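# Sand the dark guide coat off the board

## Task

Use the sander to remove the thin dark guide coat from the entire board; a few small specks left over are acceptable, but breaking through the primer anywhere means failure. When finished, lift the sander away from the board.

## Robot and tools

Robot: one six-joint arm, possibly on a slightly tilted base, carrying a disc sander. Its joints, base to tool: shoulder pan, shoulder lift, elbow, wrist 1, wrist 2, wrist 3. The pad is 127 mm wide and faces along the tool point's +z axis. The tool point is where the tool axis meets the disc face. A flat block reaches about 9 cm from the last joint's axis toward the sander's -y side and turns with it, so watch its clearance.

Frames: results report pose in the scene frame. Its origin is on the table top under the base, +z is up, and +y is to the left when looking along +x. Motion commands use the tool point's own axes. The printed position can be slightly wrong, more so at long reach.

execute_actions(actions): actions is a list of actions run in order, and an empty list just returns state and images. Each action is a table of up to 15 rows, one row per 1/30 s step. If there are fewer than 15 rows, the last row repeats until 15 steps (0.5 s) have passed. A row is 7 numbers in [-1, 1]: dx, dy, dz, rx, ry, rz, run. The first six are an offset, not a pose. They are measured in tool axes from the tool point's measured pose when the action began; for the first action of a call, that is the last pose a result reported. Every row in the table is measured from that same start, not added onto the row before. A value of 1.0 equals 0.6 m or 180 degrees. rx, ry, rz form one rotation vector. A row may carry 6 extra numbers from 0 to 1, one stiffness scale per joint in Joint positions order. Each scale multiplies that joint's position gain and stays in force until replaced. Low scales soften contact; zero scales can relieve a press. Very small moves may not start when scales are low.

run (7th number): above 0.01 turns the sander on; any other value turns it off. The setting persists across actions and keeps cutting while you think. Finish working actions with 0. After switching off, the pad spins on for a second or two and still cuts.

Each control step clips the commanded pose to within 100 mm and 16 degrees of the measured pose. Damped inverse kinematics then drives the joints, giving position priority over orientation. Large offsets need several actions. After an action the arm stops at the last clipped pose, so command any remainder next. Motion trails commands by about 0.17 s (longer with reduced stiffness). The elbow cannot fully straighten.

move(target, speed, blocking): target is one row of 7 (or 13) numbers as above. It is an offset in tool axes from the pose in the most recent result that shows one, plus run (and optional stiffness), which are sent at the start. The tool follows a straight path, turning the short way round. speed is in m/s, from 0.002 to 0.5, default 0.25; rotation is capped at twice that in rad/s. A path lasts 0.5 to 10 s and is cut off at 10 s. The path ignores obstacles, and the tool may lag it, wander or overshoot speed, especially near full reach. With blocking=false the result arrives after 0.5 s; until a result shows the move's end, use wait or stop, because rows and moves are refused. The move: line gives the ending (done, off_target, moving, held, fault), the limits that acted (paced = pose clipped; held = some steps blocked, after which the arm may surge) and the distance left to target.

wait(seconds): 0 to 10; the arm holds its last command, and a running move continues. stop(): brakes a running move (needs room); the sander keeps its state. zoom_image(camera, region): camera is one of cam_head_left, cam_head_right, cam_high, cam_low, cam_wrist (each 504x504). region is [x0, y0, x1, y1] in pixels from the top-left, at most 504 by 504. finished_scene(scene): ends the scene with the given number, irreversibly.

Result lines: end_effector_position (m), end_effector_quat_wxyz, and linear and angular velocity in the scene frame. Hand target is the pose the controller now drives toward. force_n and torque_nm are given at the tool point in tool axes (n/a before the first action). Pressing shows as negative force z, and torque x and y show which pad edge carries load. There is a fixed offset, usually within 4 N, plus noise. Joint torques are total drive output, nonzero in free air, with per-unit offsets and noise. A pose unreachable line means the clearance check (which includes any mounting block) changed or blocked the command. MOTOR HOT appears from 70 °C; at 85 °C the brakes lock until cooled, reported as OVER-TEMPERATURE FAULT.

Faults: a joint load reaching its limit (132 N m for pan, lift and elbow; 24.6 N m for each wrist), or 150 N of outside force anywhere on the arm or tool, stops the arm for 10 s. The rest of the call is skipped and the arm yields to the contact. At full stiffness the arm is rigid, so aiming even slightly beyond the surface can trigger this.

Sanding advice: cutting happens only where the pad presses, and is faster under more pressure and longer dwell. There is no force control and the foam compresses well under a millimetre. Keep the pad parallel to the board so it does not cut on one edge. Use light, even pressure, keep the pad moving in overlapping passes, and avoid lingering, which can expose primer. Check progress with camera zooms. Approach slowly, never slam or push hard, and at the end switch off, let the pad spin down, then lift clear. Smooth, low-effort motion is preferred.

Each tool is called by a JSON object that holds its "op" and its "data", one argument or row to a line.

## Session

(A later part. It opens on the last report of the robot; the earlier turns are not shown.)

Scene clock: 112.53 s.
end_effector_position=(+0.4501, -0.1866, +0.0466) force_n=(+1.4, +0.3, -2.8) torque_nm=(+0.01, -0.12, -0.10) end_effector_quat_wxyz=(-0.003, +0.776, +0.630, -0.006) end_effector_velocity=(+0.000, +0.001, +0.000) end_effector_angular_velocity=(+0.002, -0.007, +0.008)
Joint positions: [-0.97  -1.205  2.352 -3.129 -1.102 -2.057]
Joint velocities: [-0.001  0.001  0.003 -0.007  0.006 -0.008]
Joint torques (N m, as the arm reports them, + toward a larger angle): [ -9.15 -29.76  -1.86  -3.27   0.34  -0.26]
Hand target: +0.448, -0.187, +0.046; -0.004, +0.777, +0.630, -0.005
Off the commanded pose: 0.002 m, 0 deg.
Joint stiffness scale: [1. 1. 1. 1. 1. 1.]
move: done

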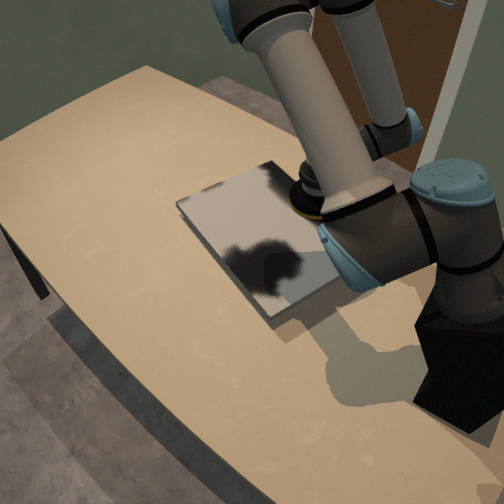

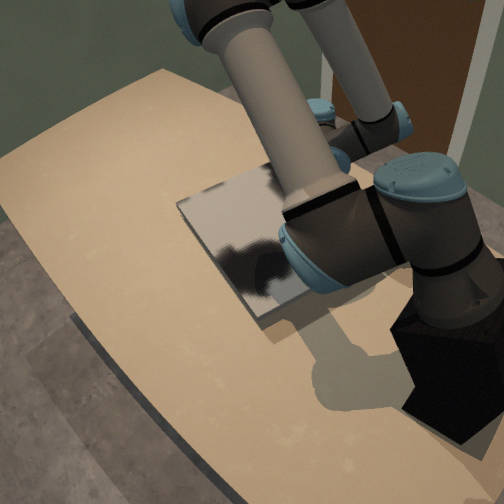

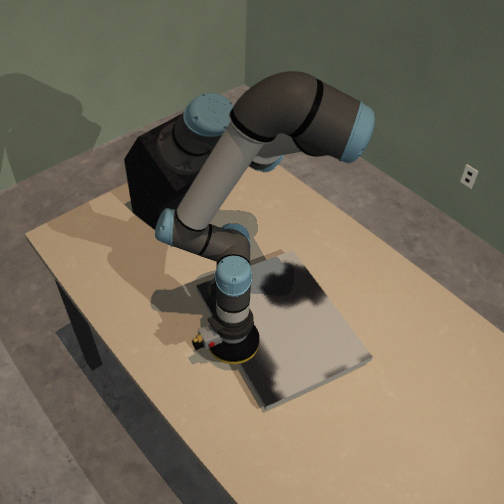

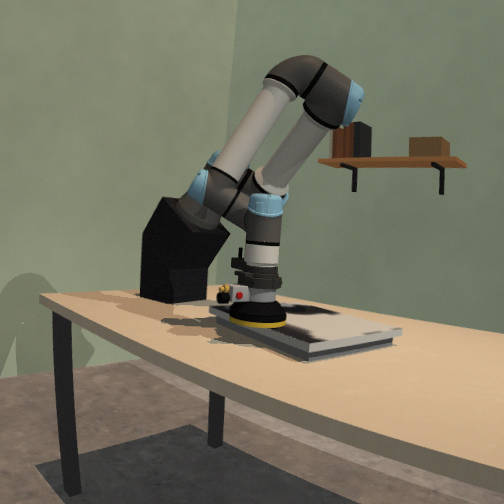

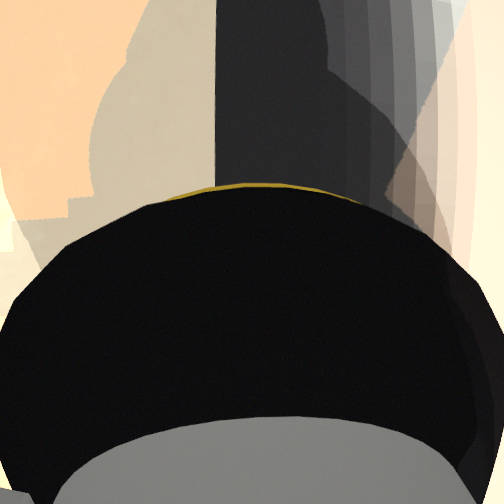

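{"op": "move", "data": {
  "target": [0.0, -0.3068, 0.0207, 0.0018, 0.0069, 0.0025, 1],
  "speed": 0.10
}}

{"op": "wait", "data": {
  "seconds": 0.4
}}

{"op": "move", "data": {
  "target": [0.011, 0.56, 0.0397, 0.0177, 0.0094, 0.0045, 1],
  "speed": 0.075
}}

{"op": "wait", "data": {
  "seconds": 0.3
}}

{"op": "move", "data": {
  "target": [0.2917, -0.4433, -0.0033, -0.0013, -0.0029, 0, 0],
  "speed": 0.35
}}

Scene clock: 121.53 s.
end_effector_position=(+0.2733, -0.1512, +0.0404) force_n=(-0.6, -1.5, -50.0) torque_nm=(-0.75, +1.95, -0.14) end_effector_quat_wxyz=(-0.004, +0.777, +0.629, +0.001) end_effector_velocity=(+0.001, -0.001, +0.000) end_effector_angular_velocity=(-0.007, -0.006, +0.009)
Joint positions: [-1.252 -0.848  2.748 -3.724 -0.997 -2.362]
Joint velocities: [-0.     0.008  0.001 -0.019  0.002 -0.003]
Joint torques (N m, as the arm reports them, + toward a larger angle): [-4.86 -9.23  4.38  1.32 -1.28 -0.03]
Hand target: +0.270, -0.149, +0.036; -0.012, +0.779, +0.627, +0.001
Off the commanded pose: 0.006 m, 1 deg.
Joint stiffness scale: [1. 1. 1. 1. 1. 1.]
move: off_target

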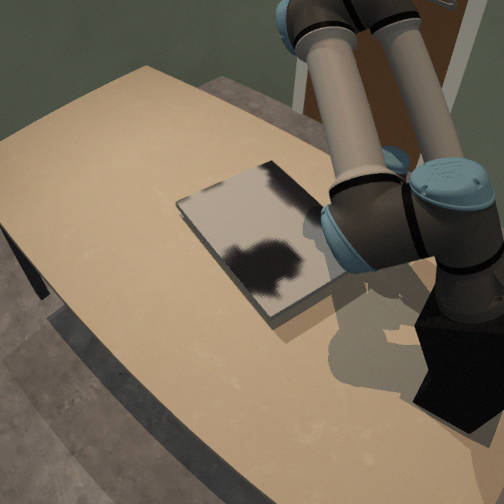

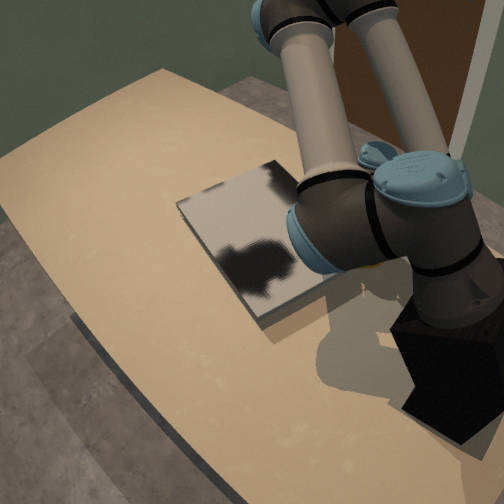

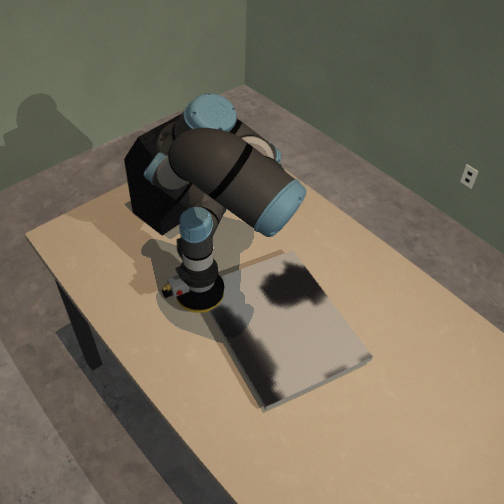

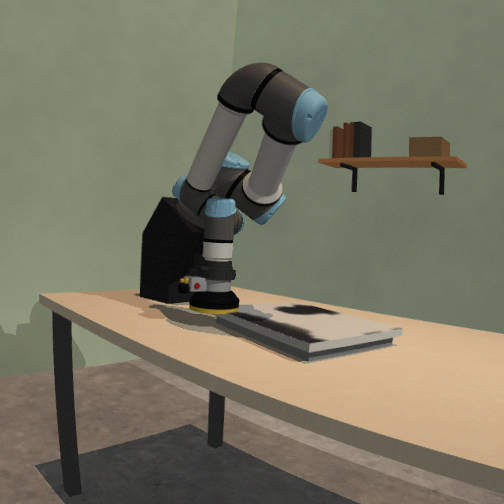

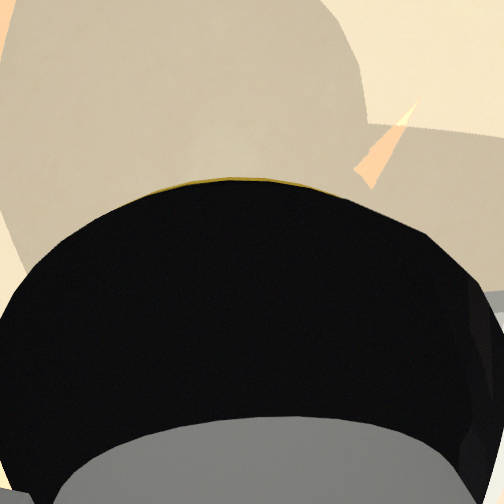

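Scene clock: 121.93 s.
end_effector_position=(+0.2736, -0.1512, +0.0404) force_n=(-2.5, -3.9, -50.0) torque_nm=(-1.10, +2.13, -0.52) end_effector_quat_wxyz=(-0.004, +0.777, +0.629, +0.001) end_effector_velocity=(+0.000, +0.000, +0.000) end_effector_angular_velocity=(+0.000, -0.001, +0.000)
Joint positions: [-1.252 -0.847  2.748 -3.727 -0.996 -2.363]
Joint velocities: [ 0.     0.     0.001 -0.002  0.001  0.   ]
Joint torques (N m, as the arm reports them, + toward a larger angle): [ -5.73 -10.6    2.62   1.39  -1.3    0.01]
Hand target: +0.270, -0.149, +0.036; -0.012, +0.779, +0.627, +0.001
Off the commanded pose: 0.006 m, 1 deg.
Joint stiffness scale: [1. 1. 1. 1. 1. 1.]
wait: 0.40 s; no rest ("run" is on)

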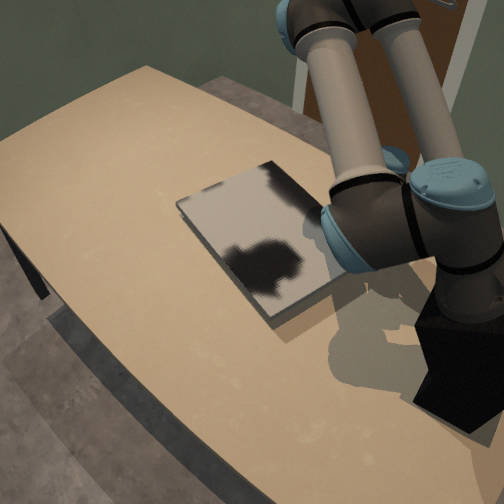

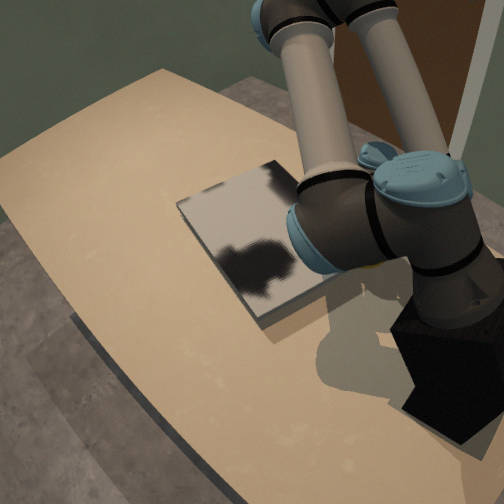

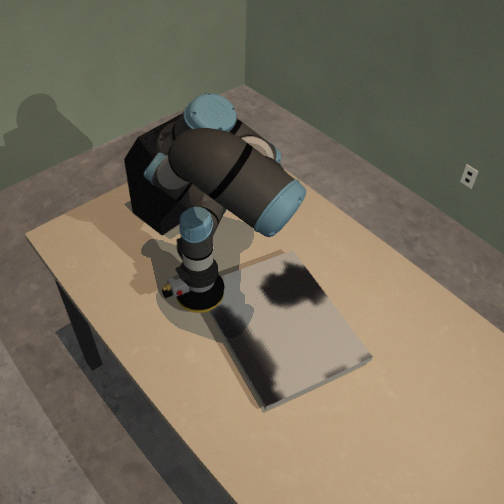

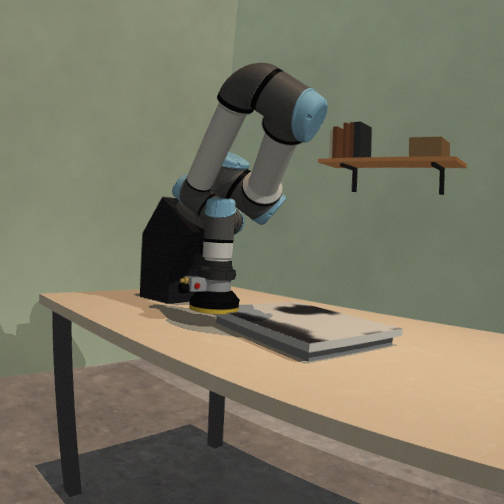

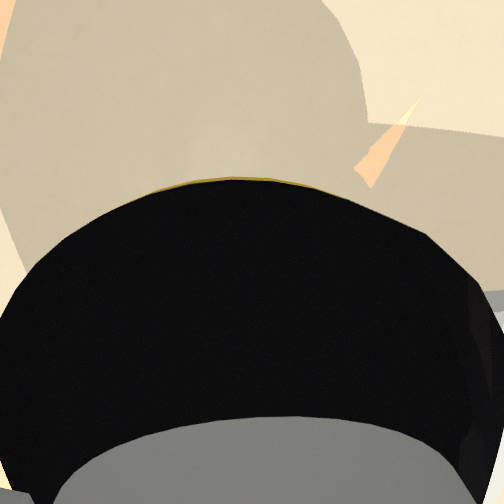

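Scene clock: 126.83 s.
end_effector_position=(+0.6228, -0.2248, +0.0398) force_n=(+3.5, +4.3, -50.0) torque_nm=(+1.01, +0.73, -0.01) end_effector_quat_wxyz=(-0.008, +0.777, +0.629, +0.002) end_effector_velocity=(-0.001, +0.001, -0.001) end_effector_angular_velocity=(+0.007, +0.010, -0.008)
Joint positions: [-0.841 -1.141  1.867 -2.758 -1.14  -1.926]
Joint velocities: [ 0.    -0.    -0.004  0.018  0.001  0.003]
Joint torques (N m, as the arm reports them, + toward a larger angle): [  0.39 -12.86  -3.3    1.24  -1.37   0.69]
Hand target: +0.603, -0.214, +0.017; -0.034, +0.781, +0.624, -0.005
Off the commanded pose: 0.033 m, 3 deg.
Joint stiffness scale: [1. 1. 1. 1. 1. 1.]
move: off_target

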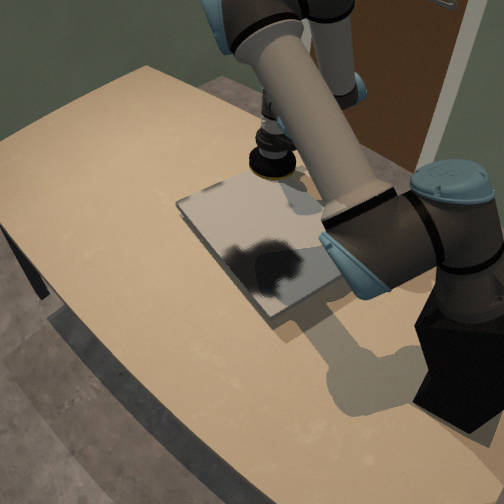

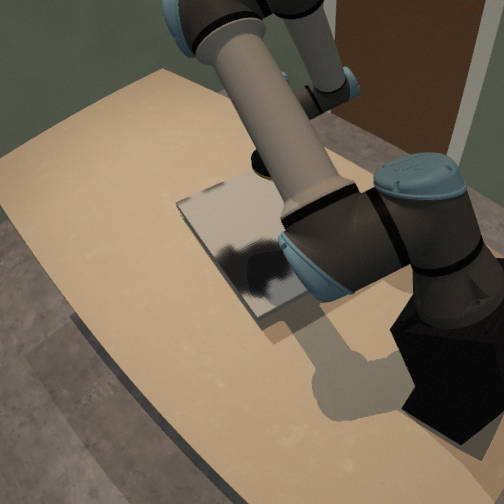

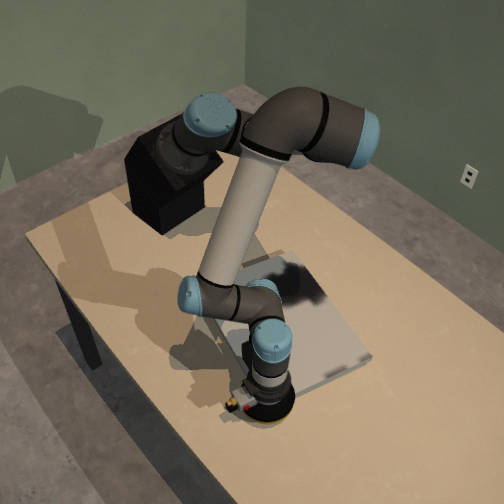

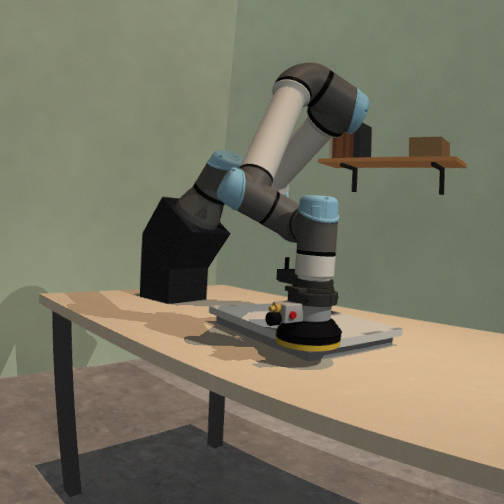

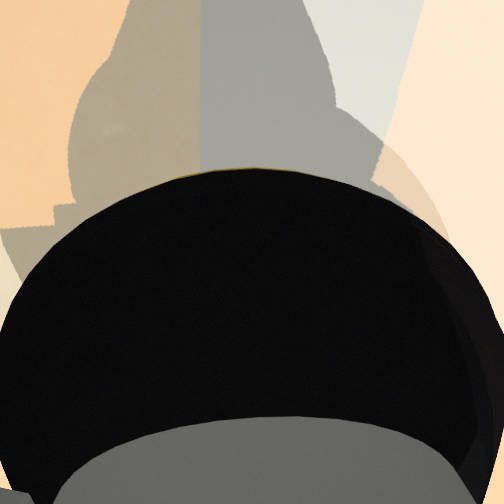

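Scene clock: 127.13 s.
end_effector_position=(+0.6227, -0.2249, +0.0398) force_n=(+1.8, +4.9, -50.0) torque_nm=(+1.08, +1.21, -0.07) end_effector_quat_wxyz=(-0.008, +0.777, +0.629, +0.002) end_effector_velocity=(+0.000, +0.000, -0.000) end_effector_angular_velocity=(+0.002, -0.000, -0.001)
Joint positions: [-0.841 -1.141  1.866 -2.756 -1.14  -1.926]
Joint velocities: [ 0.     0.    -0.001  0.001  0.002  0.001]
Joint torques (N m, as the arm reports them, + toward a larger angle): [  1.71 -13.13  -2.37   1.04  -1.06   0.25]
Hand target: +0.603, -0.214, +0.017; -0.034, +0.781, +0.624, -0.005
Off the commanded pose: 0.033 m, 3 deg.
Joint stiffness scale: [1. 1. 1. 1. 1. 1.]
wait: 0.30 s; no rest ("run" is on)

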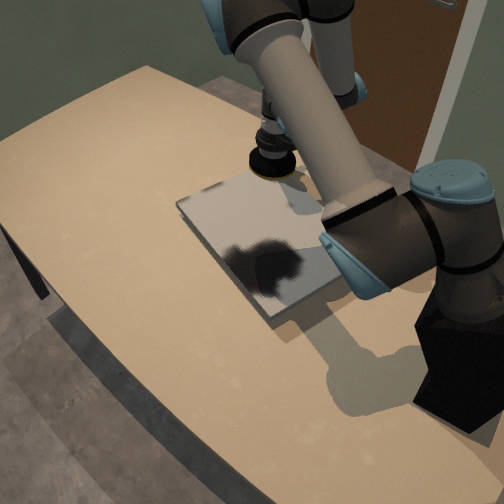

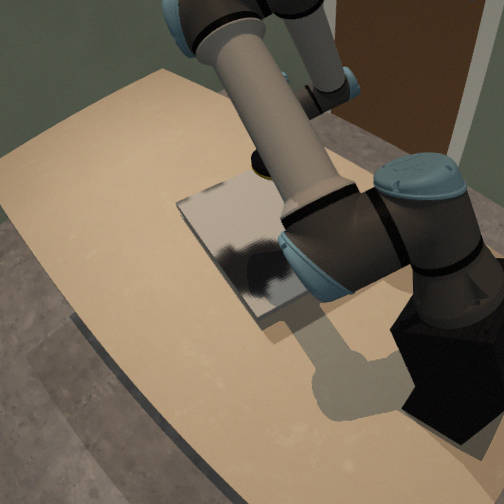

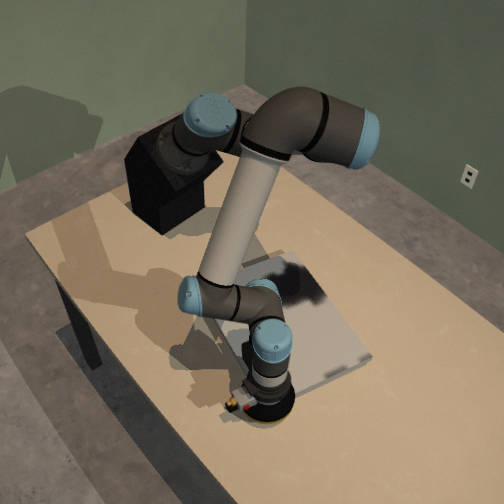

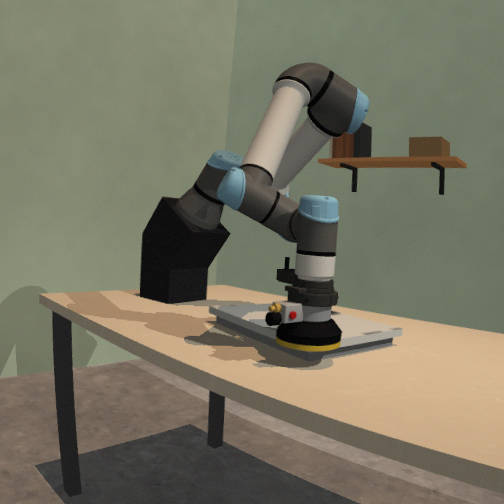

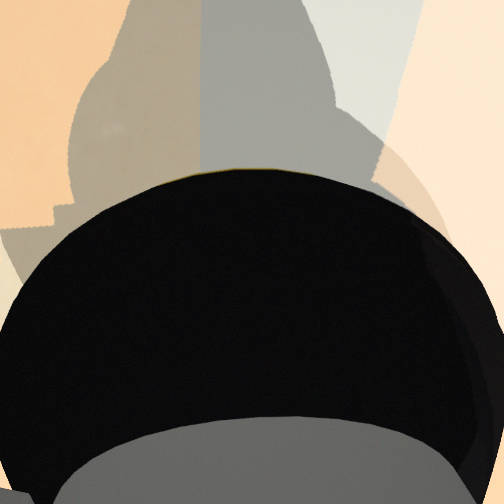

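Scene clock: 128.80 s.
end_effector_position=(+0.4014, +0.0008, +0.0471) force_n=(+2.3, +2.4, +3.2) torque_nm=(+0.23, +0.03, -0.18) end_effector_quat_wxyz=(-0.002, +0.777, +0.629, +0.000) end_effector_velocity=(+0.002, -0.001, +0.001) end_effector_angular_velocity=(-0.007, -0.011, +0.001)
Joint positions: [-0.613 -1.203  2.601 -3.518 -1.258 -1.708]
Joint velocities: [ 0.001  0.003 -0.    -0.016 -0.004  0.004]
Joint torques (N m, as the arm reports them, + toward a larger angle): [  2.54 -28.63   6.25  -3.51  -0.77   0.45]
Hand target: +0.400, +0.002, +0.047; -0.003, +0.777, +0.629, -0.000
Off the commanded pose: 0.002 m, 0 deg.
Joint stiffness scale: [1. 1. 1. 1. 1. 1.]
move: done

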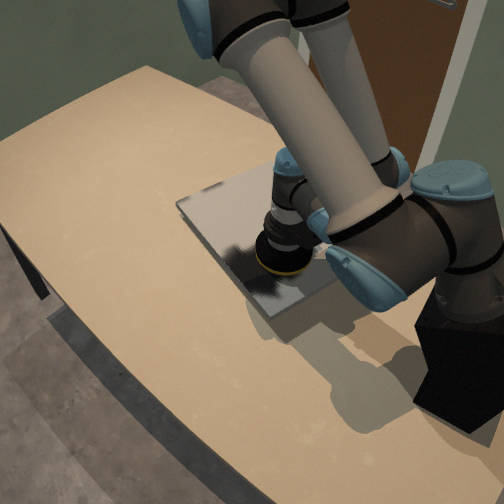

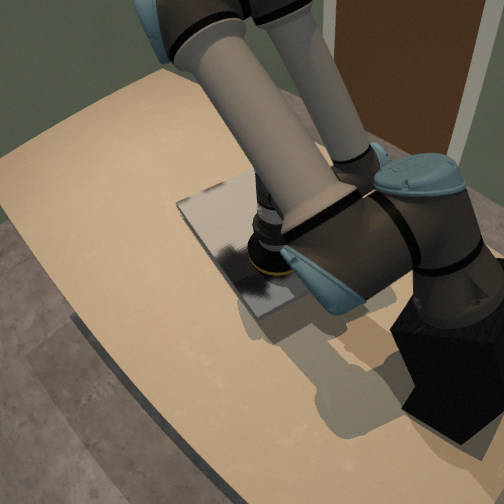

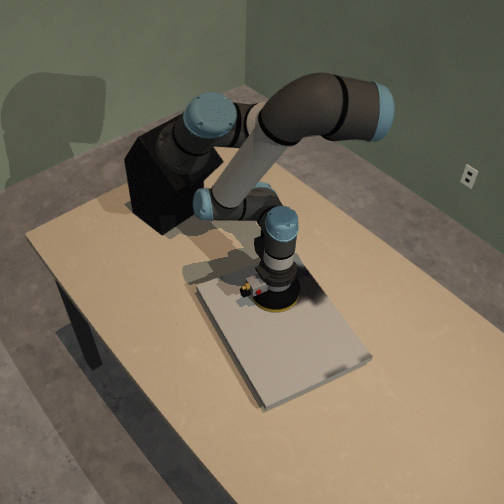

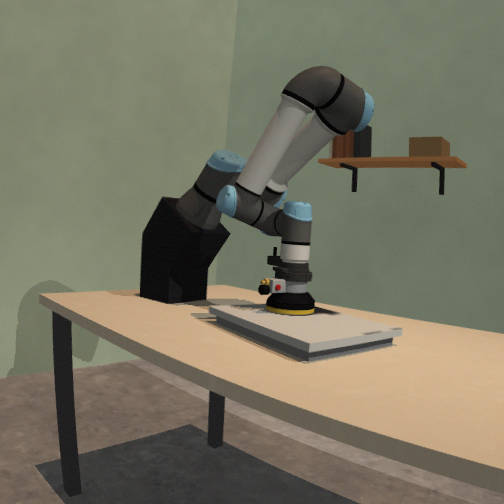

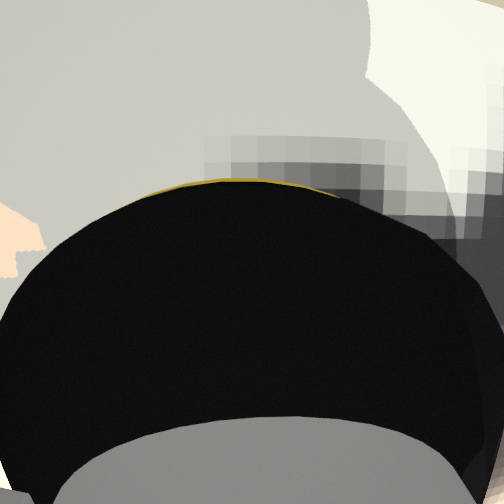

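{"op": "zoom_image", "data": {
  "camera": "cam_high",
  "region": [180, 230, 400, 420]
}}

Region (180, 230, 400, 420) of cam_high's 504x504 image, scaled by 2.291, with more detail than that image has; it fills the top 435 rows of this view, and the rest is white.

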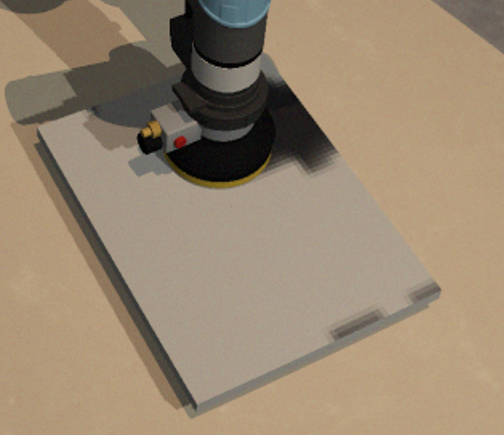

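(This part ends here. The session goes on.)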